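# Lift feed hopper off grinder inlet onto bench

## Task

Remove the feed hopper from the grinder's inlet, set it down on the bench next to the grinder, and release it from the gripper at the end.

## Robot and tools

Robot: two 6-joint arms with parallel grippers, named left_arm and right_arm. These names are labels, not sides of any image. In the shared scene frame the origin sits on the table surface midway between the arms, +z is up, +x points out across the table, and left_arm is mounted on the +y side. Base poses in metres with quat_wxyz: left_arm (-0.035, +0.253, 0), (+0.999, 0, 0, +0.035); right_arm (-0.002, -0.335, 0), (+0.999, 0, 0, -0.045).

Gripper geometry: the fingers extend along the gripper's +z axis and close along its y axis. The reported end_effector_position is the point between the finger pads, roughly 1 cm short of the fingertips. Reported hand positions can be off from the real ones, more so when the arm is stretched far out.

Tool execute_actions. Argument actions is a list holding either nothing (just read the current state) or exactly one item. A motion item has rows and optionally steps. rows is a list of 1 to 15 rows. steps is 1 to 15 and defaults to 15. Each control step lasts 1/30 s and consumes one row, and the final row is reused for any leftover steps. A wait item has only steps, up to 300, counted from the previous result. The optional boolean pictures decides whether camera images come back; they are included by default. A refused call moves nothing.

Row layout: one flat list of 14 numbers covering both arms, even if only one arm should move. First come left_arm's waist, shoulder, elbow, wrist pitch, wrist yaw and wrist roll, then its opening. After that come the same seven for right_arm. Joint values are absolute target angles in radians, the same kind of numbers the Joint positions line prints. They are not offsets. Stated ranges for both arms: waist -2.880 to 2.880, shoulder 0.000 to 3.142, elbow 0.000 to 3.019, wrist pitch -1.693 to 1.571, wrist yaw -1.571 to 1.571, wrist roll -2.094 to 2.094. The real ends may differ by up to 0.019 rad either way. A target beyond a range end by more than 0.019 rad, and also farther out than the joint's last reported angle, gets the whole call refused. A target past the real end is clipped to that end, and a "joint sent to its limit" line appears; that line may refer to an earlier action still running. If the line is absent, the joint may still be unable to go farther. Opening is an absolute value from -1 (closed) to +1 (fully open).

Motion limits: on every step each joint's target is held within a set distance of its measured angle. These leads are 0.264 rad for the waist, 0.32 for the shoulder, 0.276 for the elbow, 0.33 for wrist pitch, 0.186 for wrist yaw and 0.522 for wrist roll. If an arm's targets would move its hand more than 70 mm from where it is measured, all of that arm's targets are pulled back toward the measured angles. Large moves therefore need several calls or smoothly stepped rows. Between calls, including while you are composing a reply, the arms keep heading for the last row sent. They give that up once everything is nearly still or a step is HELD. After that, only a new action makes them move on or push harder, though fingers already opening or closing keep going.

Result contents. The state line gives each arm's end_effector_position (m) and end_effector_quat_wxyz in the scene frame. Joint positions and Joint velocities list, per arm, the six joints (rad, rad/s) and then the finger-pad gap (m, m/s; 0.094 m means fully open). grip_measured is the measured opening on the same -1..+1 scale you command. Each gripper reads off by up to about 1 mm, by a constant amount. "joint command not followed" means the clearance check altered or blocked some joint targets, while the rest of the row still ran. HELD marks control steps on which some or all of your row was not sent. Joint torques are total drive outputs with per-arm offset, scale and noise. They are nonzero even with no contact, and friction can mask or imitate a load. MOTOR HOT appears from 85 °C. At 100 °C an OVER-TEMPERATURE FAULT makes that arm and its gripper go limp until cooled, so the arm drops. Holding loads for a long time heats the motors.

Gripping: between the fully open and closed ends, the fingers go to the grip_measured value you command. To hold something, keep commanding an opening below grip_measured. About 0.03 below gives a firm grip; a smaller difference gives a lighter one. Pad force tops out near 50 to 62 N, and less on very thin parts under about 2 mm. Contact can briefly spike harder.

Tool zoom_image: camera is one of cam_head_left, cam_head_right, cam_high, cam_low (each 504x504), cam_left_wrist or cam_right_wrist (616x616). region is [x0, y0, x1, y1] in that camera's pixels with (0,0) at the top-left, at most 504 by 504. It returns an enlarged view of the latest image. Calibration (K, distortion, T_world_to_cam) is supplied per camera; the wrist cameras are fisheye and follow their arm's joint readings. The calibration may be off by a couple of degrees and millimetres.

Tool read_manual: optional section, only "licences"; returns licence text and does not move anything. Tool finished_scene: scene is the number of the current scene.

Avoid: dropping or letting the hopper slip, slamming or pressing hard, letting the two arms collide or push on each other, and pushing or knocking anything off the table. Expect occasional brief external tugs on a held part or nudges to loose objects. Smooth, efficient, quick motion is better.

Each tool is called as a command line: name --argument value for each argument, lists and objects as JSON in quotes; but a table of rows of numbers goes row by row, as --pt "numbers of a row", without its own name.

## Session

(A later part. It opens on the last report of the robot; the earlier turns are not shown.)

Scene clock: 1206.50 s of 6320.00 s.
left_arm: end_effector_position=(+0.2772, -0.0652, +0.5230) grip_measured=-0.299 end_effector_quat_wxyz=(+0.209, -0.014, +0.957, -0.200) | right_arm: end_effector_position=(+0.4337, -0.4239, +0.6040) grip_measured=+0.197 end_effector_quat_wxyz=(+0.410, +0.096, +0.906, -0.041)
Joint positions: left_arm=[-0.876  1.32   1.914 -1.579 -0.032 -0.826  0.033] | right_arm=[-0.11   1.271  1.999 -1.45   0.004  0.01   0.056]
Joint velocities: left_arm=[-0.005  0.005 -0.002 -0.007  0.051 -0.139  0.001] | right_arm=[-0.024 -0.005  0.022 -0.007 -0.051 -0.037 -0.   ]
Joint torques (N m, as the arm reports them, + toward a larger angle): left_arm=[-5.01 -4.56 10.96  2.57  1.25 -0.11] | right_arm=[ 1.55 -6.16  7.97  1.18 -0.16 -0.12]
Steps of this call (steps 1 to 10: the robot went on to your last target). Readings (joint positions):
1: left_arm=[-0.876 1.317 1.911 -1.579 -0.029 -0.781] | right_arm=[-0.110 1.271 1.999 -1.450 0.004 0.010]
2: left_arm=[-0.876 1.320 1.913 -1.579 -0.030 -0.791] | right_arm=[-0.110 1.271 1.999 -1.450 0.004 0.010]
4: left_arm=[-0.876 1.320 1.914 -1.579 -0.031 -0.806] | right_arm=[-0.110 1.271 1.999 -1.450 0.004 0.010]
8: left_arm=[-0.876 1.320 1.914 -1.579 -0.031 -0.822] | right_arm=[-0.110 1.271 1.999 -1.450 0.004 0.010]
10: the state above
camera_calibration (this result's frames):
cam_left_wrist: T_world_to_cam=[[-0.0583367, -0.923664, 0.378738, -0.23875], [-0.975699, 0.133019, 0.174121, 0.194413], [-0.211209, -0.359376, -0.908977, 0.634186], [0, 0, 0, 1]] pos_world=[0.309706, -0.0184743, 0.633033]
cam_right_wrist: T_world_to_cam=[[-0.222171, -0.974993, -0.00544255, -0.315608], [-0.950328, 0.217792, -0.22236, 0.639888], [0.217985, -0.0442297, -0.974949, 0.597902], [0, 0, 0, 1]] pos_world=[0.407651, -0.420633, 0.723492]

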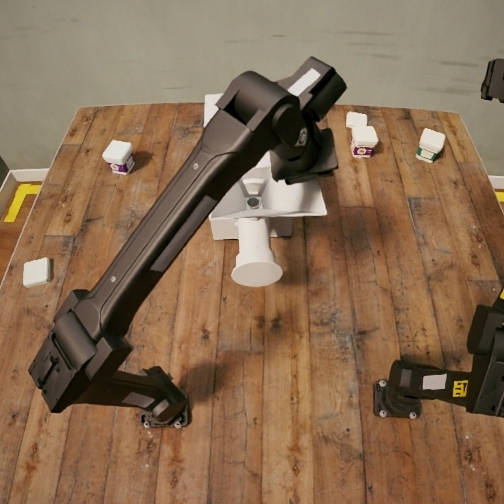

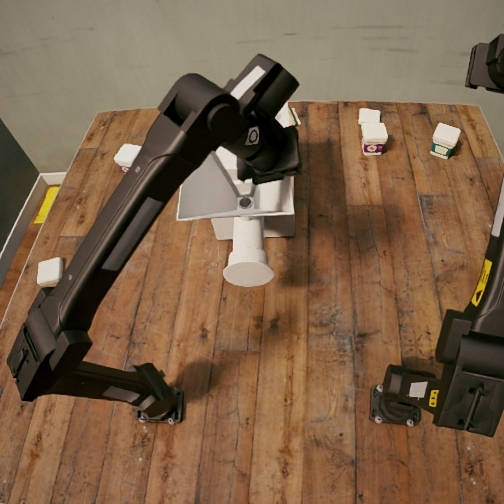

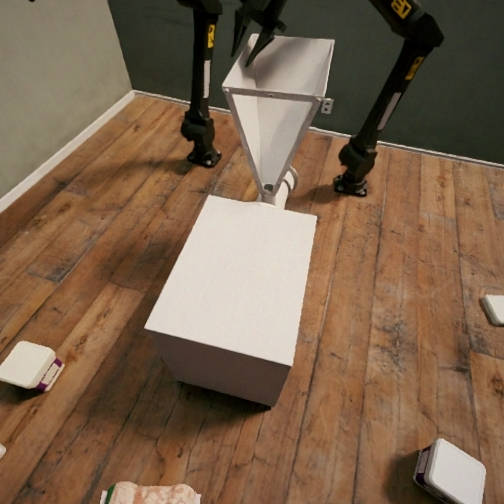

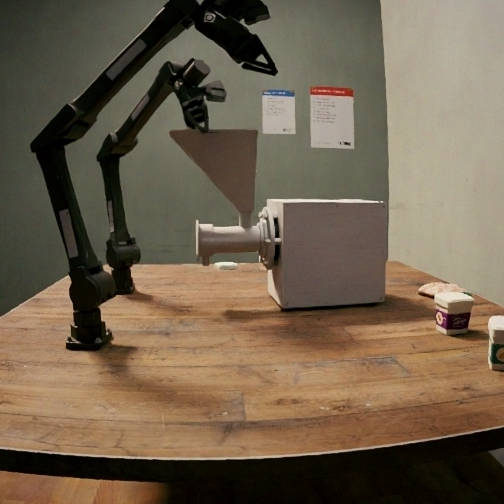

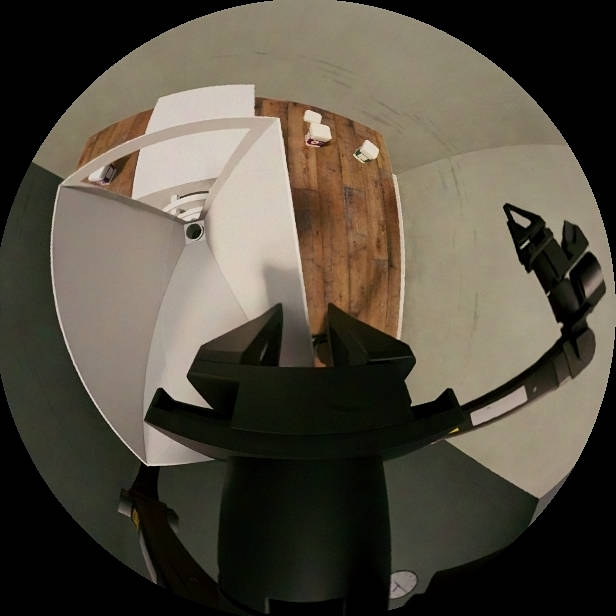

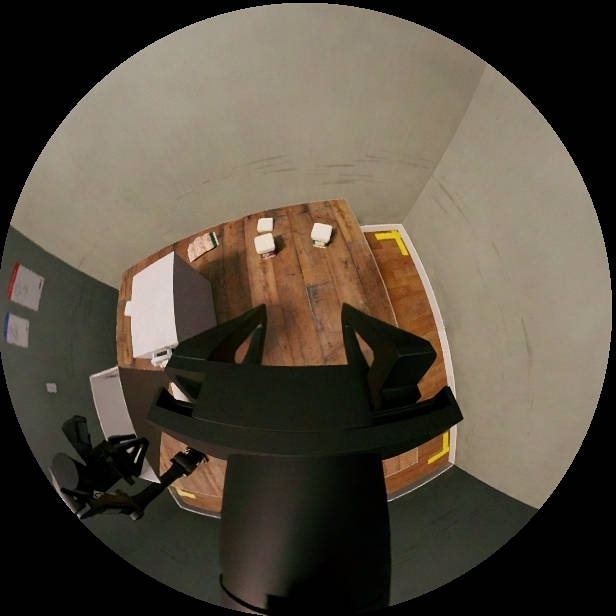

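execute_actions --actions '[{"rows": [[-0.87,1.31,1.93,-1.585,0,-0.82,-0.1,-0.10,1.28,2.0,-1.46,0,0,0.2],[-0.865,1.295,1.95,-1.595,0,-0.82,0.1,-0.10,1.28,2.0,-1.46,0,0,0.2],[-0.86,1.29,1.98,-1.61,0,-0.82,0.2,-0.10,1.28,2.0,-1.46,0,0,0.2],[-0.86,1.285,2.01,-1.625,0,-0.82,0.2,-0.10,1.28,2.0,-1.46,0,0,0.2],[-0.86,1.28,2.04,-1.64,0,-0.82,0.2,-0.10,1.28,2.0,-1.46,0,0,0.2],[-0.86,1.275,2.06,-1.655,0,-0.82,0.2,-0.10,1.28,2.0,-1.46,0,0,0.2],[-0.86,1.27,2.075,-1.665,0,-0.82,0.2,-0.10,1.28,2.0,-1.46,0,0,0.2],[-0.86,1.26,2.075,-1.665,0,-0.80,0.2,-0.10,1.28,2.0,-1.46,0,0,0.2],[-0.86,1.255,2.075,-1.665,0,-0.78,0.2,-0.10,1.28,2.0,-1.46,0,0,0.2],[-0.83,1.255,2.075,-1.665,0,-0.75,0.2,-0.10,1.28,2.0,-1.46,0,0,0.2],[-0.79,1.255,2.075,-1.665,0,-0.72,0.2,-0.10,1.28,2.0,-1.46,0,0,0.2],[-0.75,1.255,2.075,-1.665,0,-0.69,0.2,-0.10,1.28,2.0,-1.46,0,0,0.2],[-0.70,1.255,2.075,-1.665,0,-0.66,0.2,-0.10,1.28,2.0,-1.46,0,0,0.2],[-0.65,1.255,2.075,-1.665,0,-0.63,0.2,-0.10,1.28,2.0,-1.46,0,0,0.2],[-0.60,1.255,2.075,-1.665,0,-0.60,0.2,-0.10,1.28,2.0,-1.46,0,0,0.2]], "steps": 15}]' --pictures false

execute_actions --actions '[{"rows": [[-0.55,1.255,2.075,-1.665,0,-0.58,0.2,-0.10,1.28,2.0,-1.46,0,0,0.2],[-0.50,1.255,2.075,-1.665,0,-0.56,0.2,-0.10,1.28,2.0,-1.46,0,0,0.2],[-0.45,1.255,2.075,-1.665,0,-0.54,0.2,-0.10,1.28,2.0,-1.46,0,0,0.2],[-0.40,1.255,2.075,-1.665,0,-0.52,0.2,-0.10,1.28,2.0,-1.46,0,0,0.2],[-0.35,1.255,2.075,-1.665,0,-0.5,0.2,-0.10,1.28,2.0,-1.46,0,0,0.2],[-0.30,1.255,2.075,-1.665,0,-0.5,0.2,-0.10,1.28,2.0,-1.46,0,0,0.2],[-0.25,1.255,2.075,-1.665,0,-0.5,0.2,-0.10,1.28,2.0,-1.46,0,0,0.2],[-0.20,1.255,2.075,-1.665,0,-0.5,0.2,-0.10,1.28,2.0,-1.46,0,0,0.2],[-0.15,1.255,2.075,-1.665,0,-0.5,0.2,-0.10,1.28,2.0,-1.46,0,0,0.2],[-0.10,1.255,2.075,-1.665,0,-0.5,0.2,-0.10,1.28,2.0,-1.46,0,0,0.2],[-0.05,1.255,2.075,-1.665,0,-0.5,0.2,-0.10,1.28,2.0,-1.46,0,0,0.2],[0.0,1.255,2.075,-1.665,0,-0.5,0.2,-0.10,1.28,2.0,-1.46,0,0,0.2]], "steps": 15}]' --pictures false

execute_actions --actions '[{"steps": 10}]' --pictures true

Scene clock: 1218.27 s of 6320.00 s.
left_arm: end_effector_position=(+0.2759, +0.0129, +0.5973) grip_measured=+0.198 end_effector_quat_wxyz=(+0.269, -0.025, +0.937, -0.220) | right_arm: end_effector_position=(+0.4337, -0.4239, +0.6040) grip_measured=+0.197 end_effector_quat_wxyz=(+0.410, +0.096, +0.906, -0.041)
Joint positions: left_arm=[-0.726  1.245  2.04  -1.655  0.002 -0.71   0.056] | right_arm=[-0.11   1.271  1.999 -1.45   0.004  0.01   0.056]
Joint velocities: left_arm=[ 1.578 -0.171  0.09  -0.007 -0.037  0.667  0.001] | right_arm=[ 0.005  0.005  0.002  0.007 -0.037  0.066  0.001]
Joint torques (N m, as the arm reports them, + toward a larger angle): left_arm=[ 0.5  -6.01 11.46  0.92 -0.13  0.1 ] | right_arm=[ 1.77 -5.92  7.77  1.2  -0.16 -0.12]
Steps of this call (steps 1 to 30: the robot went on to your last target; steps 31 to 90: nothing new was sent; then 8.27 s passed at rest; steps 91 to 105: all 15 steps of this action). Readings (joint positions):
91: left_arm=[-0.875 1.317 1.914 -1.579 -0.025 -0.831] | right_arm=[-0.110 1.271 1.999 -1.450 0.004 0.010]
92: left_arm=[-0.874 1.316 1.914 -1.582 -0.012 -0.831] | right_arm=[-0.110 1.271 1.999 -1.450 0.004 0.010]
94: left_arm=[-0.874 1.315 1.923 -1.596 -0.004 -0.830] | right_arm=[-0.110 1.271 1.999 -1.450 0.004 0.010]
98: left_arm=[-0.873 1.311 1.992 -1.642 -0.003 -0.827] | right_arm=[-0.110 1.271 1.999 -1.450 0.004 0.010]
105: the state above

Scene clock: 1218.77 s of 6320.00 s.
left_arm: end_effector_position=(+0.3646, +0.2858, +0.5919) grip_measured=+0.198 end_effector_quat_wxyz=(+0.333, -0.279, +0.898, -0.073) | right_arm: end_effector_position=(+0.4337, -0.4239, +0.6040) grip_measured=+0.197 end_effector_quat_wxyz=(+0.410, +0.096, +0.906, -0.041)
Joint positions: left_arm=[ 0.011  1.263  2.043 -1.655 -0.003 -0.521  0.056] | right_arm=[-0.11   1.271  1.999 -1.45   0.004  0.01   0.056]
Joint velocities: left_arm=[ 0.523 -0.015  0.002 -0.012 -0.037  0.037 -0.   ] | right_arm=[-0.005 -0.005  0.002  0.012 -0.007 -0.022  0.001]
Joint torques (N m, as the arm reports them, + toward a larger angle): left_arm=[-4.73 -7.7  11.85  0.97  0.15  0.15] | right_arm=[ 0.13 -5.37  7.64  1.37 -0.18 -0.11]
Steps of this call (steps 1 to 15: all 15 steps of this action). Readings (joint positions):
1: left_arm=[-0.669 1.241 2.042 -1.655 0.002 -0.687] | right_arm=[-0.110 1.271 1.999 -1.450 0.004 0.010]
2: left_arm=[-0.610 1.240 2.043 -1.655 0.002 -0.664] | right_arm=[-0.110 1.271 1.999 -1.450 0.004 0.010]
4: left_arm=[-0.493 1.242 2.043 -1.655 0.002 -0.621] | right_arm=[-0.110 1.271 1.999 -1.450 0.004 0.010]
8: left_arm=[-0.289 1.255 2.043 -1.655 0.001 -0.555] | right_arm=[-0.110 1.271 1.999 -1.450 0.004 0.010]
15: the state above

Scene clock: 1219.10 s of 6320.00 s.
left_arm: end_effector_position=(+0.3642, +0.2856, +0.5918) grip_measured=+0.198 end_effector_quat_wxyz=(+0.333, -0.275, +0.899, -0.071) | right_arm: end_effector_position=(+0.4337, -0.4239, +0.6040) grip_measured=+0.197 end_effector_quat_wxyz=(+0.410, +0.096, +0.906, -0.041)
Joint positions: left_arm=[ 0.011  1.263  2.043 -1.656 -0.003 -0.511  0.056] | right_arm=[-0.11   1.271  1.999 -1.45   0.004  0.01   0.056]
Joint velocities: left_arm=[ 0.005 -0.005 -0.007 -0.012  0.022  0.066 -0.001] | right_arm=[ 0.015 -0.015 -0.012  0.007  0.081 -0.037 -0.   ]
Joint torques (N m, as the arm reports them, + toward a larger angle): left_arm=[-2.54 -8.48 11.75  1.01  0.12  0.08] | right_arm=[ 1.31 -6.19  7.69  1.31 -0.16 -0.14]
Steps of this call (steps 1 to 10: the robot went on to your last target). Readings (joint positions):
1: left_arm=[0.022 1.263 2.043 -1.655 -0.003 -0.519] | right_arm=[-0.110 1.271 1.999 -1.450 0.004 0.010]
2: left_arm=[0.024 1.263 2.043 -1.655 -0.003 -0.518] | right_arm=[-0.110 1.271 1.999 -1.450 0.004 0.010]
4: left_arm=[0.018 1.263 2.043 -1.656 -0.003 -0.515] | right_arm=[-0.110 1.271 1.999 -1.450 0.004 0.010]
8: left_arm=[0.011 1.263 2.043 -1.656 -0.003 -0.512] | right_arm=[-0.110 1.271 1.999 -1.450 0.004 0.010]
10: the state above
camera_calibration (this result's frames):
cam_left_wrist: T_world_to_cam=[[0.448538, -0.841311, 0.301679, -0.0982033], [-0.882763, -0.469814, 0.00229747, 0.460601], [0.1398, -0.267341, -0.953407, 0.713415], [0, 0, 0, 1]] pos_world=[0.350914, 0.324502, 0.708742]
cam_right_wrist: T_world_to_cam=[[-0.222171, -0.974993, -0.00544255, -0.315608], [-0.950328, 0.217792, -0.22236, 0.639888], [0.217985, -0.0442297, -0.974949, 0.597902], [0, 0, 0, 1]] pos_world=[0.407651, -0.420633, 0.723492]

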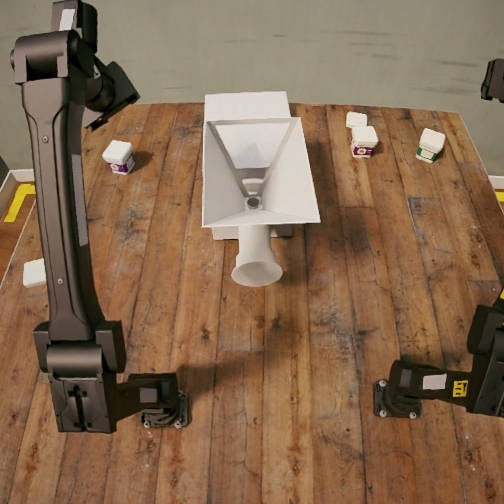

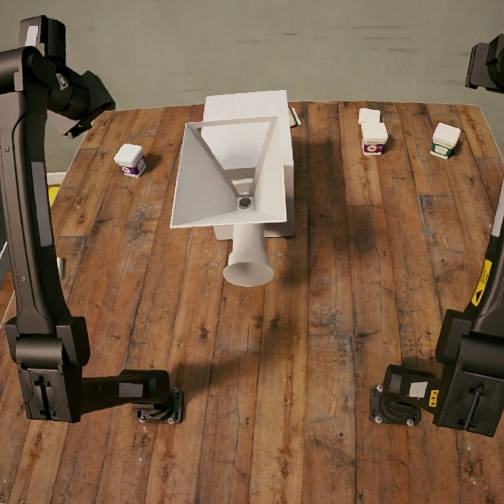

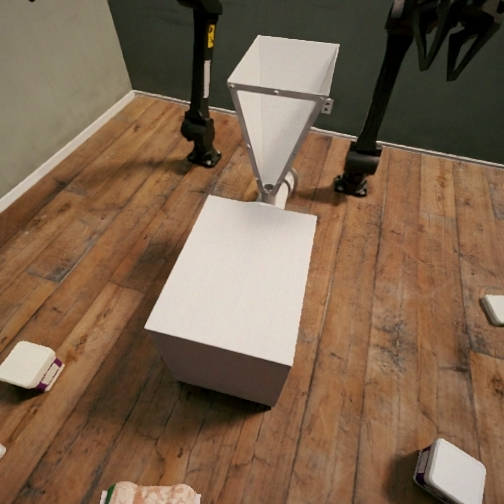

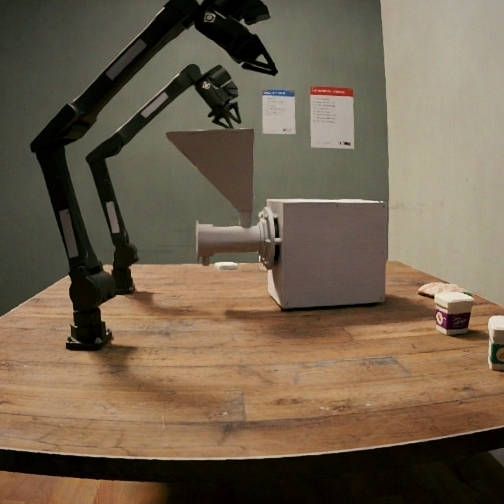

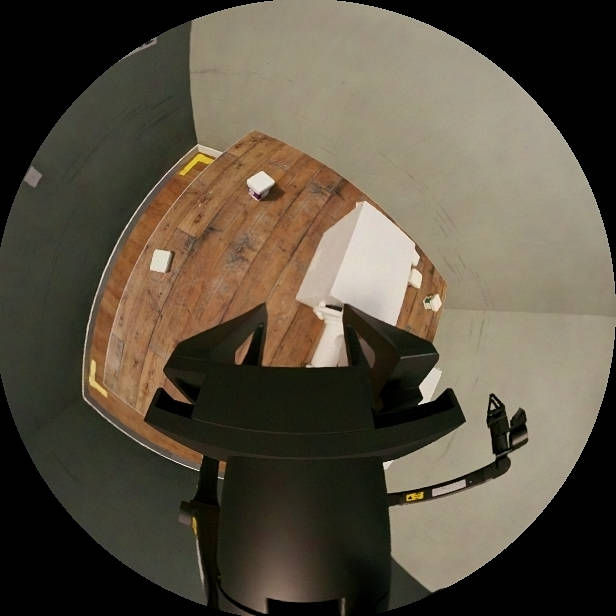

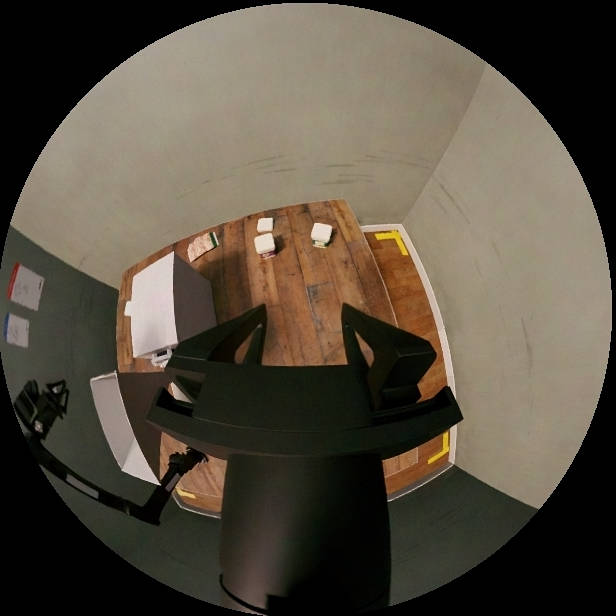

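zoom_image --camera "cam_head_left" --region '[190, 105, 330, 245]'

Region (190, 105, 330, 245) of cam_head_left's 504x504 image, scaled by 3.600, with more detail than that image has.

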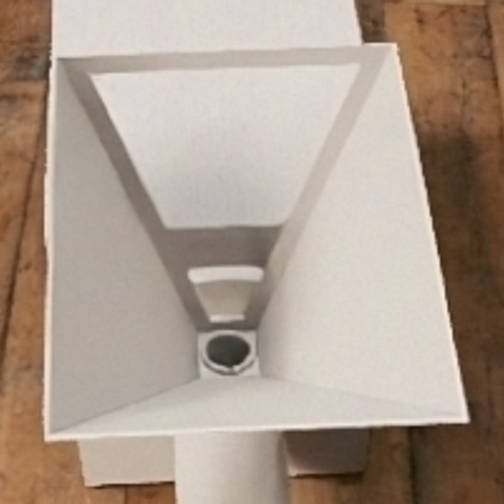

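execute_actions --actions '[{"rows": [[-0.02,1.25,2.03,-1.65,0,-0.5,0.2,-0.07,1.29,2.03,-1.48,0.02,0.06,0.2],[-0.04,1.24,2.02,-1.645,0,-0.5,0.2,-0.04,1.30,2.045,-1.50,0.04,0.12,0.2],[-0.06,1.23,2.01,-1.64,0,-0.5,0.2,0.0,1.31,2.06,-1.52,0.06,0.18,0.2],[-0.08,1.22,2.0,-1.635,0,-0.5,0.2,0.04,1.32,2.07,-1.54,0.08,0.24,0.2],[-0.10,1.21,1.99,-1.63,0,-0.5,0.2,0.08,1.33,2.08,-1.56,0.10,0.30,0.2],[-0.12,1.20,1.98,-1.625,0,-0.5,0.2,0.12,1.34,2.09,-1.58,0.12,0.36,0.2],[-0.14,1.19,1.97,-1.62,0,-0.5,0.2,0.16,1.35,2.10,-1.60,0.14,0.42,0.2],[-0.16,1.18,1.96,-1.62,0,-0.5,0.2,0.20,1.36,2.11,-1.62,0.16,0.48,0.2],[-0.18,1.172,1.95,-1.62,-0.01,-0.5,0.2,0.24,1.365,2.115,-1.64,0.18,0.54,0.2],[-0.20,1.166,1.94,-1.62,-0.02,-0.5,0.2,0.28,1.37,2.12,-1.655,0.20,0.60,0.2],[-0.22,1.164,1.935,-1.62,-0.03,-0.5,0.2,0.32,1.37,2.12,-1.66,0.215,0.66,0.2],[-0.24,1.164,1.935,-1.62,-0.03,-0.5,0.2,0.36,1.37,2.12,-1.66,0.215,0.72,0.2],[-0.26,1.164,1.935,-1.62,-0.03,-0.5,0.2,0.40,1.37,2.12,-1.66,0.215,0.76,0.2],[-0.28,1.164,1.935,-1.62,-0.03,-0.5,0.2,0.44,1.37,2.12,-1.66,0.215,0.76,0.2],[-0.30,1.164,1.935,-1.62,-0.03,-0.5,0.2,0.48,1.37,2.12,-1.66,0.215,0.76,0.2]], "steps": 15}]' --pictures false

execute_actions --actions '[{"rows": [[-0.315,1.164,1.935,-1.62,-0.03,-0.5,0.2,0.52,1.37,2.12,-1.66,0.215,0.76,0.2],[-0.33,1.164,1.935,-1.62,-0.03,-0.5,0.2,0.56,1.37,2.12,-1.66,0.215,0.76,0.2],[-0.345,1.164,1.935,-1.62,-0.03,-0.5,0.2,0.60,1.37,2.12,-1.66,0.215,0.76,0.2],[-0.36,1.164,1.935,-1.62,-0.03,-0.5,0.2,0.64,1.37,2.12,-1.66,0.215,0.76,0.2],[-0.372,1.164,1.935,-1.62,-0.03,-0.5,0.2,0.68,1.37,2.12,-1.66,0.215,0.76,0.2],[-0.384,1.164,1.935,-1.62,-0.03,-0.5,0.2,0.72,1.37,2.12,-1.66,0.215,0.76,0.2],[-0.394,1.164,1.935,-1.62,-0.03,-0.5,0.2,0.755,1.37,2.12,-1.66,0.215,0.76,0.2],[-0.402,1.164,1.935,-1.62,-0.03,-0.5,0.2,0.785,1.37,2.12,-1.66,0.215,0.76,0.2],[-0.41,1.164,1.935,-1.62,-0.03,-0.5,0.2,0.81,1.37,2.12,-1.66,0.215,0.76,0.2],[-0.416,1.164,1.935,-1.62,-0.03,-0.5,0.2,0.83,1.37,2.12,-1.66,0.215,0.76,0.2],[-0.42,1.164,1.935,-1.62,-0.03,-0.5,0.2,0.848,1.37,2.12,-1.66,0.215,0.76,0.2],[-0.422,1.164,1.935,-1.62,-0.03,-0.5,0.2,0.862,1.37,2.12,-1.66,0.215,0.76,0.2],[-0.422,1.164,1.935,-1.62,-0.03,-0.5,0.2,0.874,1.37,2.12,-1.66,0.215,0.76,0.2],[-0.422,1.164,1.935,-1.62,-0.03,-0.5,0.2,0.883,1.37,2.12,-1.66,0.215,0.76,0.2],[-0.422,1.164,1.935,-1.62,-0.03,-0.5,0.2,0.89,1.37,2.12,-1.66,0.215,0.76,0.2]], "steps": 15}]' --pictures false

execute_actions --actions '[{"steps": 12}]' --pictures true

Scene clock: 1257.20 s of 6320.00 s.
left_arm: end_effector_position=(+0.3290, +0.1885, +0.5837) grip_measured=+0.198 end_effector_quat_wxyz=(+0.328, -0.155, +0.926, -0.106) | right_arm: end_effector_position=(+0.4369, -0.2311, +0.5618) grip_measured=+0.197 end_effector_quat_wxyz=(+0.315, +0.171, +0.932, +0.045)
Joint positions: left_arm=[-0.257  1.17   1.939 -1.637 -0.026 -0.51   0.056] | right_arm=[ 0.402  1.376  2.07  -1.647  0.21   0.609  0.056]
Joint velocities: left_arm=[-0.552 -0.122 -0.002 -0.007 -0.037 -0.037 -0.001] | right_arm=[ 1.148  0.093 -0.002 -0.042  0.037  0.989 -0.001]
Joint torques (N m, as the arm reports them, + toward a larger angle): left_arm=[-1.99 -6.61  8.39  2.21 -0.19  0.11] | right_arm=[ 1.09 -8.69 11.45  1.04  0.19  0.1 ]
Steps of this call (steps 1 to 30: the robot went on to your last target; steps 31 to 90: nothing new was sent; then 34.60 s passed at rest; steps 91 to 105: all 15 steps of this action). Readings (joint positions):
91: left_arm=[0.010 1.263 2.042 -1.656 -0.003 -0.510] | right_arm=[-0.108 1.271 1.999 -1.454 0.010 0.017]
92: left_arm=[0.005 1.261 2.038 -1.656 -0.003 -0.510] | right_arm=[-0.100 1.272 2.000 -1.463 0.025 0.033]
94: left_arm=[-0.019 1.252 2.019 -1.655 -0.003 -0.510] | right_arm=[-0.058 1.280 2.010 -1.496 0.064 0.090]
98: left_arm=[-0.110 1.223 1.976 -1.641 -0.003 -0.510] | right_arm=[0.108 1.319 2.052 -1.571 0.140 0.263]
105: the state above

Scene clock: 1257.70 s of 6320.00 s.
left_arm: end_effector_position=(+0.3113, +0.1338, +0.5861) grip_measured=+0.198 end_effector_quat_wxyz=(+0.321, -0.083, +0.934, -0.132) | right_arm: end_effector_position=(+0.3417, -0.0416, +0.5612) grip_measured=+0.197 end_effector_quat_wxyz=(+0.286, +0.011, +0.948, +0.136)
Joint positions: left_arm=[-0.413  1.162  1.938 -1.637 -0.026 -0.51   0.056] | right_arm=[ 0.877  1.379  2.072 -1.649  0.211  0.743  0.056]
Joint velocities: left_arm=[-0.005 -0.015  0.002  0.012  0.007 -0.022 -0.   ] | right_arm=[ 0.22   0.005 -0.002 -0.012 -0.051  0.022 -0.   ]
Joint torques (N m, as the arm reports them, + toward a larger angle): left_arm=[-2.71 -5.95  8.38  2.2  -0.19  0.11] | right_arm=[ 0.67 -9.   11.46  0.88  0.27  0.08]
Steps of this call (steps 1 to 15: all 15 steps of this action). Readings (joint positions):
1: left_arm=[-0.275 1.166 1.939 -1.637 -0.026 -0.510] | right_arm=[0.441 1.379 2.070 -1.648 0.210 0.637]
2: left_arm=[-0.293 1.164 1.939 -1.637 -0.026 -0.510] | right_arm=[0.481 1.379 2.070 -1.648 0.211 0.659]
4: left_arm=[-0.326 1.162 1.939 -1.637 -0.026 -0.510] | right_arm=[0.561 1.379 2.070 -1.649 0.211 0.692]
8: left_arm=[-0.377 1.162 1.938 -1.637 -0.026 -0.510] | right_arm=[0.720 1.379 2.072 -1.649 0.211 0.726]
15: the state above

Scene clock: 1258.10 s of 6320.00 s.
left_arm: end_effector_position=(+0.3113, +0.1338, +0.5861) grip_measured=+0.198 end_effector_quat_wxyz=(+0.321, -0.083, +0.934, -0.132) | right_arm: end_effector_position=(+0.3390, -0.0385, +0.5612) grip_measured=+0.197 end_effector_quat_wxyz=(+0.285, +0.009, +0.948, +0.138)
Joint positions: left_arm=[-0.413  1.162  1.938 -1.637 -0.026 -0.51   0.056] | right_arm=[ 0.886  1.379  2.072 -1.649  0.211  0.749  0.056]
Joint velocities: left_arm=[-0.024  0.015 -0.002 -0.012 -0.066 -0.007 -0.   ] | right_arm=[-0.015  0.015 -0.007 -0.012 -0.11  -0.081  0.   ]
Joint torques (N m, as the arm reports them, + toward a larger angle): left_arm=[-2.37 -6.22  8.41  2.21 -0.18  0.11] | right_arm=[ 1.1  -9.79 11.27  1.08  0.26  0.11]
Steps of this call (steps 1 to 12: the robot went on to your last target). Readings (joint positions):
1: left_arm=[-0.413 1.162 1.938 -1.637 -0.026 -0.510] | right_arm=[0.883 1.379 2.072 -1.649 0.211 0.744]
2: left_arm=[-0.413 1.162 1.938 -1.637 -0.026 -0.510] | right_arm=[0.885 1.379 2.072 -1.649 0.211 0.745]
4: left_arm=[-0.413 1.162 1.938 -1.637 -0.026 -0.510] | right_arm=[0.886 1.379 2.072 -1.649 0.211 0.747]
8: left_arm=[-0.413 1.162 1.938 -1.637 -0.026 -0.510] | right_arm=[0.886 1.379 2.072 -1.649 0.211 0.748]
12: the state above
camera_calibration (this result's frames):
cam_left_wrist: T_world_to_cam=[[0.0702769, -0.954225, 0.290714, -0.0611625], [-0.996679, -0.0791848, -0.0189762, 0.338336], [0.0411278, -0.288416, -0.956622, 0.71012], [0, 0, 0, 1]] pos_world=[0.312305, 0.173238, 0.703518]
cam_right_wrist: T_world_to_cam=[[0.0467352, -0.963568, -0.263348, 0.0928228], [-0.997766, -0.0576292, 0.0337911, 0.318187], [-0.0477366, 0.261181, -0.964109, 0.689592], [0, 0, 0, 1]] pos_world=[0.346056, -0.0723301, 0.678534]

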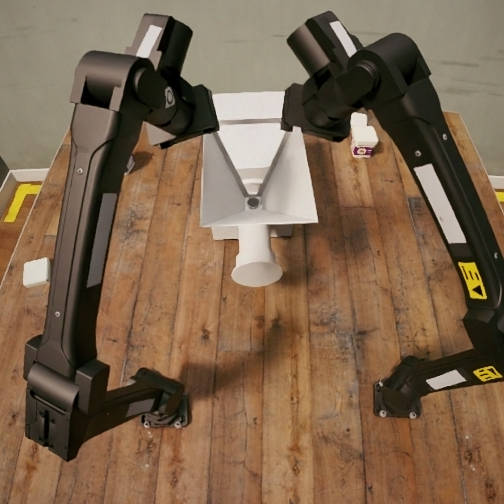

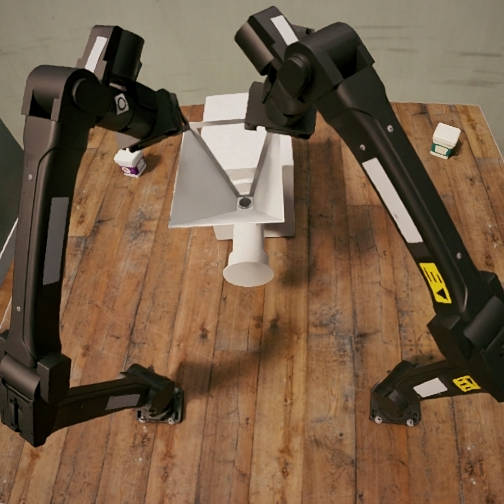

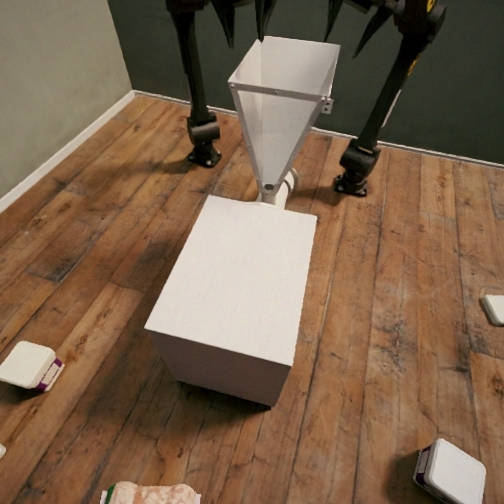

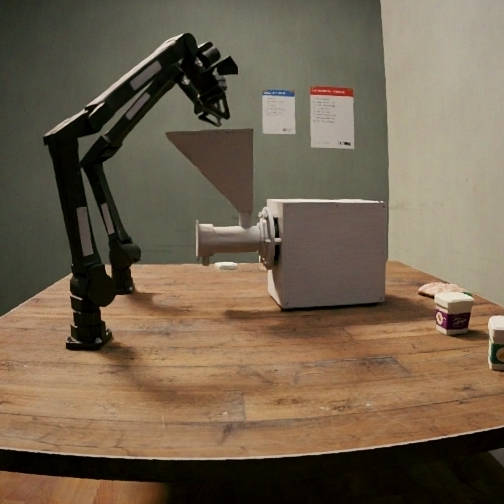

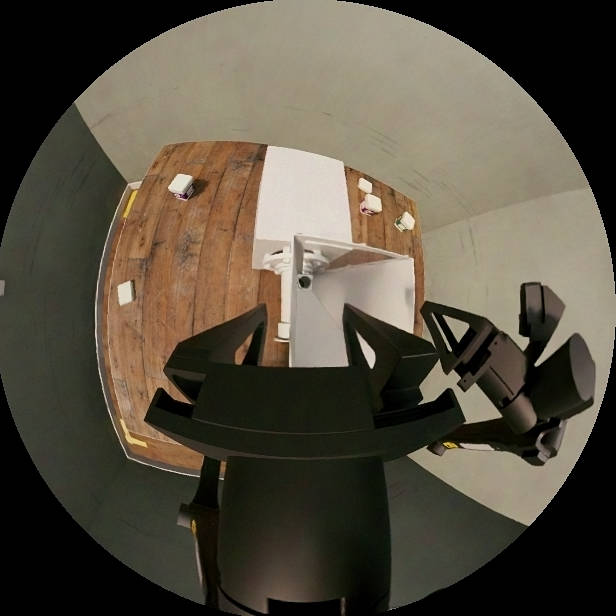

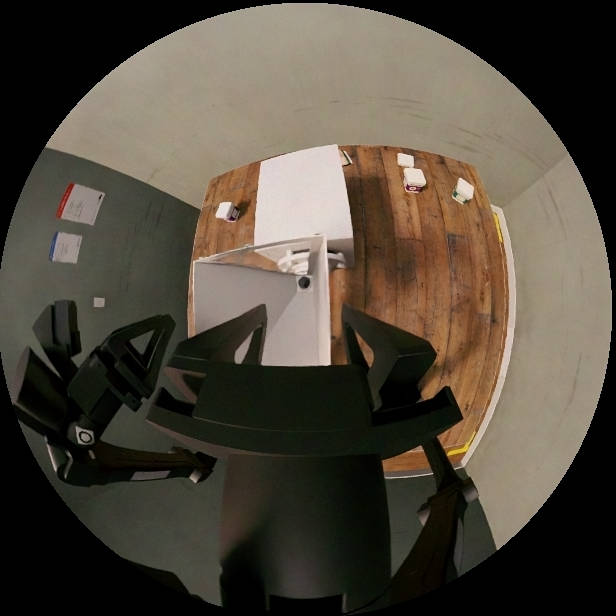

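execute_actions --actions '[{"rows": [[-0.43,1.16,1.915,-1.60,-0.03,-0.5,0.2,0.89,1.36,2.05,-1.625,0.215,0.76,0.2],[-0.435,1.155,1.895,-1.585,-0.03,-0.5,0.2,0.89,1.35,2.03,-1.61,0.215,0.76,0.2],[-0.44,1.15,1.875,-1.57,-0.03,-0.5,0.2,0.89,1.341,2.01,-1.598,0.215,0.76,0.2],[-0.44,1.143,1.855,-1.558,-0.03,-0.5,0.2,0.89,1.333,1.99,-1.586,0.215,0.76,0.2],[-0.44,1.136,1.835,-1.546,-0.03,-0.5,0.2,0.89,1.325,1.97,-1.574,0.215,0.76,0.2],[-0.44,1.128,1.815,-1.534,-0.03,-0.5,0.2,0.89,1.317,1.95,-1.562,0.215,0.76,0.2],[-0.44,1.12,1.795,-1.522,-0.03,-0.5,0.2,0.89,1.309,1.93,-1.55,0.215,0.76,0.2],[-0.44,1.112,1.775,-1.51,-0.03,-0.5,0.2,0.89,1.301,1.91,-1.538,0.215,0.76,0.2],[-0.44,1.104,1.755,-1.498,-0.03,-0.5,0.2,0.89,1.293,1.89,-1.526,0.215,0.76,0.2],[-0.44,1.096,1.735,-1.486,-0.03,-0.5,0.2,0.89,1.285,1.87,-1.514,0.215,0.76,0.2],[-0.44,1.088,1.715,-1.474,-0.03,-0.5,0.2,0.89,1.277,1.85,-1.502,0.215,0.76,0.2],[-0.44,1.08,1.695,-1.462,-0.03,-0.5,0.2,0.89,1.269,1.83,-1.49,0.215,0.76,0.2],[-0.44,1.072,1.675,-1.45,-0.03,-0.5,0.2,0.89,1.261,1.81,-1.478,0.215,0.76,0.2],[-0.44,1.064,1.66,-1.442,-0.03,-0.5,0.2,0.89,1.252,1.79,-1.464,0.215,0.76,0.2],[-0.44,1.056,1.645,-1.435,-0.03,-0.5,0.2,0.89,1.243,1.772,-1.447,0.215,0.76,0.2]], "steps": 15}]' --pictures false

execute_actions --actions '[{"steps": 12}]' --pictures true

Scene clock: 1270.23 s of 6320.00 s.
left_arm: end_effector_position=(+0.3238, +0.1231, +0.5158) grip_measured=+0.198 end_effector_quat_wxyz=(+0.308, -0.075, +0.940, -0.129) | right_arm: end_effector_position=(+0.3347, -0.0430, +0.5090) grip_measured=+0.197 end_effector_quat_wxyz=(+0.285, +0.010, +0.948, +0.138)
Joint positions: left_arm=[-0.429  1.092  1.671 -1.469 -0.027 -0.51   0.056] | right_arm=[ 0.886  1.272  1.807 -1.491  0.211  0.749  0.056]
Joint velocities: left_arm=[ 0.015 -0.22  -0.505  0.256 -0.051 -0.022 -0.001] | right_arm=[-0.005 -0.23  -0.554  0.408 -0.022 -0.022 -0.   ]
Joint torques (N m, as the arm reports them, + toward a larger angle): left_arm=[-2.48 -8.15 10.21  1.99 -0.15  0.11] | right_arm=[ 1.09 -9.89  8.46  1.65  0.18  0.1 ]
Steps of this call (steps 1 to 15: the robot went on to your last target; steps 16 to 90: nothing new was sent; then 8.63 s passed at rest; steps 91 to 105: all 15 steps of this action). Readings (joint positions):
91: left_arm=[-0.413 1.162 1.935 -1.633 -0.027 -0.510] | right_arm=[0.886 1.379 2.069 -1.647 0.211 0.749]
92: left_arm=[-0.414 1.159 1.927 -1.622 -0.027 -0.510] | right_arm=[0.886 1.375 2.061 -1.640 0.211 0.749]
94: left_arm=[-0.420 1.151 1.896 -1.597 -0.027 -0.510] | right_arm=[0.886 1.361 2.028 -1.620 0.211 0.749]
98: left_arm=[-0.429 1.133 1.813 -1.550 -0.027 -0.510] | right_arm=[0.886 1.328 1.947 -1.576 0.211 0.749]
105: the state above

Scene clock: 1270.63 s of 6320.00 s.
left_arm: end_effector_position=(+0.3166, +0.1258, +0.5162) grip_measured=+0.198 end_effector_quat_wxyz=(+0.317, -0.075, +0.936, -0.133) | right_arm: end_effector_position=(+0.3344, -0.0433, +0.5033) grip_measured=+0.197 end_effector_quat_wxyz=(+0.288, +0.010, +0.947, +0.141)
Joint positions: left_arm=[-0.429  1.062  1.644 -1.452 -0.027 -0.51   0.056] | right_arm=[ 0.886  1.257  1.772 -1.463  0.211  0.749  0.056]
Joint velocities: left_arm=[ 0.005 -0.015 -0.002 -0.002  0.037 -0.051  0.   ] | right_arm=[-0.005 -0.005  0.022  0.002 -0.066 -0.037 -0.   ]
Joint torques (N m, as the arm reports them, + toward a larger angle): left_arm=[-2.5  -6.5  10.05  2.21 -0.15  0.12] | right_arm=[ 1.16 -8.73  8.47  2.    0.3   0.07]
Steps of this call (steps 1 to 12: the robot went on to your last target). Readings (joint positions):
1: left_arm=[-0.429 1.085 1.657 -1.463 -0.027 -0.510] | right_arm=[0.886 1.266 1.790 -1.481 0.211 0.749]
2: left_arm=[-0.429 1.080 1.648 -1.461 -0.027 -0.510] | right_arm=[0.886 1.262 1.779 -1.475 0.211 0.749]
4: left_arm=[-0.429 1.074 1.644 -1.458 -0.027 -0.510] | right_arm=[0.886 1.260 1.773 -1.470 0.211 0.749]
8: left_arm=[-0.429 1.065 1.644 -1.452 -0.027 -0.510] | right_arm=[0.886 1.259 1.772 -1.463 0.211 0.749]
12: the state above
camera_calibration (this result's frames):
cam_left_wrist: T_world_to_cam=[[0.0579704, -0.956325, 0.286498, -0.042616], [-0.997917, -0.0636425, -0.0105177, 0.335662], [0.0282918, -0.285292, -0.958023, 0.645142], [0, 0, 0, 1]] pos_world=[0.319182, 0.164661, 0.633801]
cam_right_wrist: T_world_to_cam=[[0.0481224, -0.961783, -0.26955, 0.0759854], [-0.997975, -0.0575316, 0.0271116, 0.318719], [-0.0415831, 0.2677, -0.962605, 0.632216], [0, 0, 0, 1]] pos_world=[0.340706, -0.0778261, 0.620415]

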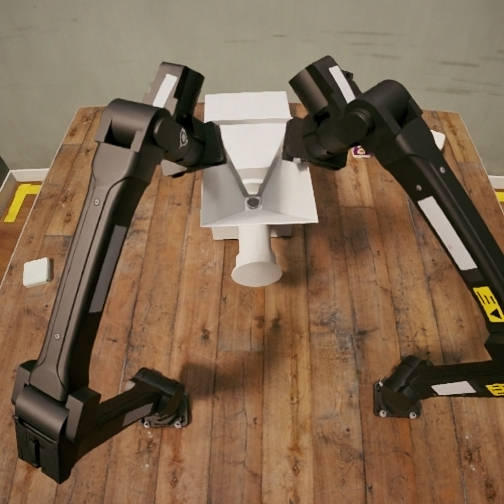

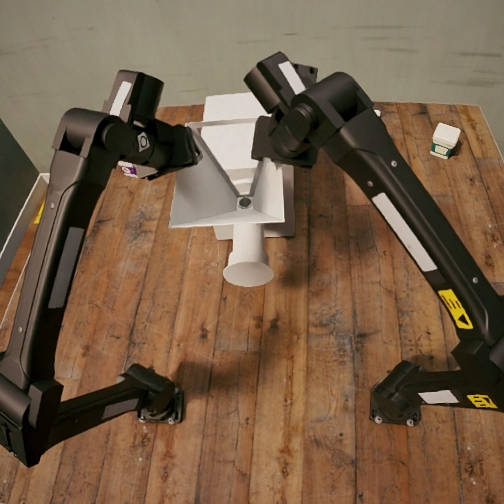

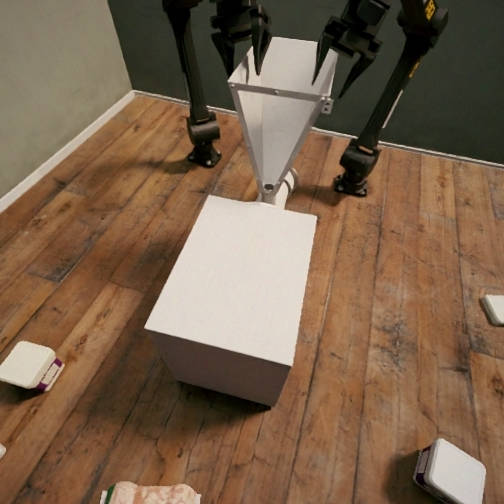

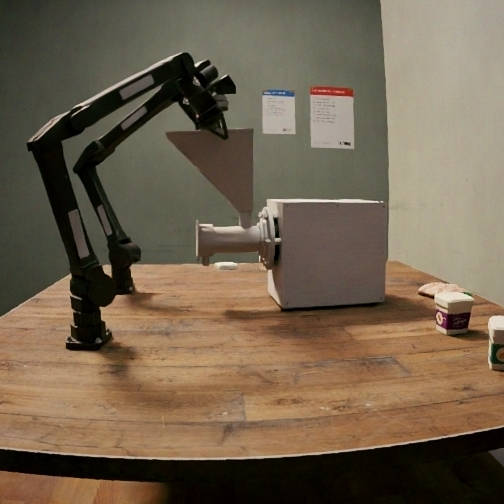

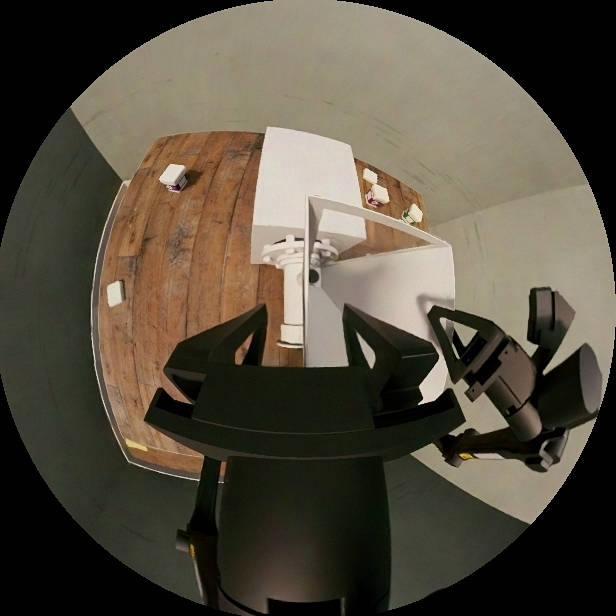

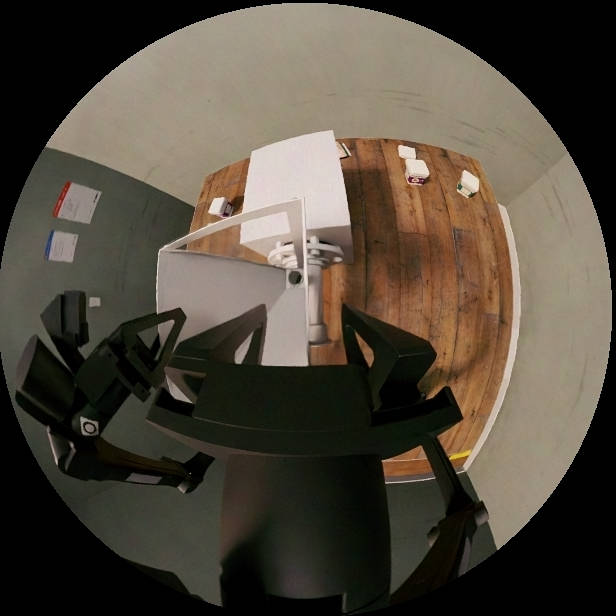

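execute_actions --actions '[{"rows": [[-0.432,1.062,1.636,-1.445,-0.027,-0.51,0.0,0.886,1.255,1.774,-1.455,0.211,0.749,0.0],[-0.432,1.062,1.634,-1.445,-0.027,-0.51,-0.2,0.886,1.255,1.774,-1.455,0.211,0.749,-0.2],[-0.432,1.062,1.634,-1.445,-0.027,-0.51,-0.4,0.886,1.255,1.774,-1.455,0.211,0.749,-0.4],[-0.432,1.062,1.634,-1.445,-0.027,-0.51,-0.55,0.886,1.255,1.774,-1.455,0.211,0.749,-0.55],[-0.432,1.062,1.634,-1.445,-0.027,-0.51,-0.7,0.886,1.255,1.774,-1.455,0.211,0.749,-0.7],[-0.432,1.062,1.634,-1.445,-0.027,-0.51,-0.8,0.886,1.255,1.774,-1.455,0.211,0.749,-0.8],[-0.432,1.062,1.634,-1.445,-0.027,-0.51,-0.86,0.886,1.255,1.774,-1.455,0.211,0.749,-0.86],[-0.432,1.062,1.634,-1.445,-0.027,-0.51,-0.9,0.886,1.255,1.774,-1.455,0.211,0.749,-0.9],[-0.432,1.062,1.634,-1.445,-0.027,-0.51,-0.93,0.886,1.255,1.774,-1.455,0.211,0.749,-0.93],[-0.432,1.062,1.634,-1.445,-0.027,-0.51,-0.96,0.886,1.255,1.774,-1.455,0.211,0.749,-0.96],[-0.432,1.062,1.634,-1.445,-0.027,-0.51,-1,0.886,1.255,1.774,-1.455,0.211,0.749,-1]], "steps": 15}]' --pictures false

Scene clock: 1278.90 s of 6320.00 s.
left_arm: end_effector_position=(+0.3168, +0.1259, +0.5129) grip_measured=-0.965 end_effector_quat_wxyz=(+0.314, -0.075, +0.937, -0.131) | right_arm: end_effector_position=(+0.3343, -0.0433, +0.5034) grip_measured=-0.966 end_effector_quat_wxyz=(+0.289, +0.006, +0.947, +0.140)
Joint positions: left_arm=[-0.429  1.062  1.637 -1.452 -0.029 -0.509  0.002] | right_arm=[ 0.886  1.257  1.772 -1.463  0.211  0.74   0.002]
Joint velocities: left_arm=[-0.015 -0.015 -0.007 -0.002  0.007 -0.095  0.   ] | right_arm=[ 0.005 -0.005 -0.012 -0.012 -0.007  0.007 -0.001]
Joint torques (N m, as the arm reports them, + toward a larger angle): left_arm=[-1.85 -6.08  9.61  1.72  0.04  0.04] | right_arm=[ 1.52 -7.64  8.59  1.67  0.21  0.08]
Steps of this call (steps 1 to 30: the robot went on to your last target; steps 31 to 90: nothing new was sent; then 4.77 s passed at rest; steps 91 to 105: all 15 steps of this action). Readings (joint positions):
91: left_arm=[-0.429 1.062 1.643 -1.452 -0.027 -0.510] | right_arm=[0.886 1.257 1.772 -1.463 0.211 0.749]
92: left_arm=[-0.429 1.062 1.642 -1.452 -0.027 -0.510] | right_arm=[0.886 1.257 1.772 -1.463 0.211 0.749]
94: left_arm=[-0.429 1.062 1.640 -1.452 -0.027 -0.510] | right_arm=[0.886 1.257 1.772 -1.463 0.211 0.749]
98: left_arm=[-0.429 1.062 1.637 -1.452 -0.027 -0.510] | right_arm=[0.886 1.257 1.772 -1.463 0.211 0.749]
105: the state above

execute_actions --actions '[{"rows": [[-0.429,1.064,1.66,-1.448,-0.029,-0.509,-1,0.886,1.257,1.795,-1.459,0.211,0.74,-1],[-0.429,1.066,1.68,-1.446,-0.029,-0.509,-1,0.886,1.258,1.815,-1.457,0.211,0.74,-1],[-0.429,1.067,1.695,-1.445,-0.029,-0.509,-1,0.886,1.259,1.83,-1.456,0.211,0.74,-1],[-0.429,1.068,1.707,-1.445,-0.029,-0.509,-1,0.886,1.26,1.842,-1.456,0.211,0.74,-1],[-0.429,1.069,1.717,-1.446,-0.029,-0.509,-1,0.886,1.261,1.852,-1.457,0.211,0.74,-1],[-0.429,1.070,1.724,-1.449,-0.029,-0.509,-1,0.886,1.262,1.859,-1.461,0.211,0.74,-1],[-0.429,1.072,1.731,-1.452,-0.029,-0.509,-1,0.886,1.263,1.866,-1.465,0.211,0.74,-1],[-0.429,1.074,1.738,-1.456,-0.029,-0.509,-1,0.886,1.265,1.873,-1.469,0.211,0.74,-1],[-0.429,1.076,1.745,-1.46,-0.029,-0.509,-1,0.886,1.266,1.881,-1.473,0.211,0.74,-1],[-0.429,1.078,1.752,-1.464,-0.029,-0.509,-1,0.886,1.268,1.889,-1.478,0.211,0.74,-1],[-0.429,1.079,1.759,-1.467,-0.029,-0.509,-1,0.886,1.269,1.896,-1.482,0.211,0.74,-1]], "steps": 15}]' --pictures false

Scene clock: 1290.93 s of 6320.00 s.
left_arm: end_effector_position=(+0.3196, +0.1255, +0.5186) grip_measured=-0.965 end_effector_quat_wxyz=(+0.310, -0.074, +0.939, -0.127) | right_arm: end_effector_position=(+0.3363, -0.0442, +0.5091) grip_measured=-0.966 end_effector_quat_wxyz=(+0.287, +0.007, +0.948, +0.136)
Joint positions: left_arm=[-0.428  1.084  1.673 -1.478 -0.03  -0.505  0.002] | right_arm=[ 0.881  1.272  1.806 -1.488  0.211  0.738  0.002]
Joint velocities: left_arm=[ 0.005  0.005  0.051 -0.022 -0.022  0.022 -0.001] | right_arm=[ 0.005  0.005  0.042 -0.002  0.022 -0.007 -0.   ]
Joint torques (N m, as the arm reports them, + toward a larger angle): left_arm=[-1.22 -6.41 17.72  1.74 -0.03 -0.02] | right_arm=[ 0.72 -7.49 15.35  1.49  0.14  0.02]
Steps of this call (steps 1 to 15: the robot went on to your last target; steps 16 to 90: nothing new was sent; then 8.53 s passed at rest; steps 91 to 105: all 15 steps of this action). Readings (joint positions):
91: left_arm=[-0.429 1.062 1.637 -1.452 -0.029 -0.509] | right_arm=[0.886 1.257 1.772 -1.463 0.211 0.739]
92: left_arm=[-0.429 1.062 1.637 -1.452 -0.029 -0.509] | right_arm=[0.886 1.257 1.772 -1.463 0.211 0.739]
94: left_arm=[-0.429 1.062 1.638 -1.452 -0.029 -0.509] | right_arm=[0.886 1.257 1.773 -1.463 0.211 0.738]
98: left_arm=[-0.429 1.068 1.647 -1.460 -0.029 -0.507] | right_arm=[0.886 1.259 1.778 -1.468 0.211 0.738]
105: the state above


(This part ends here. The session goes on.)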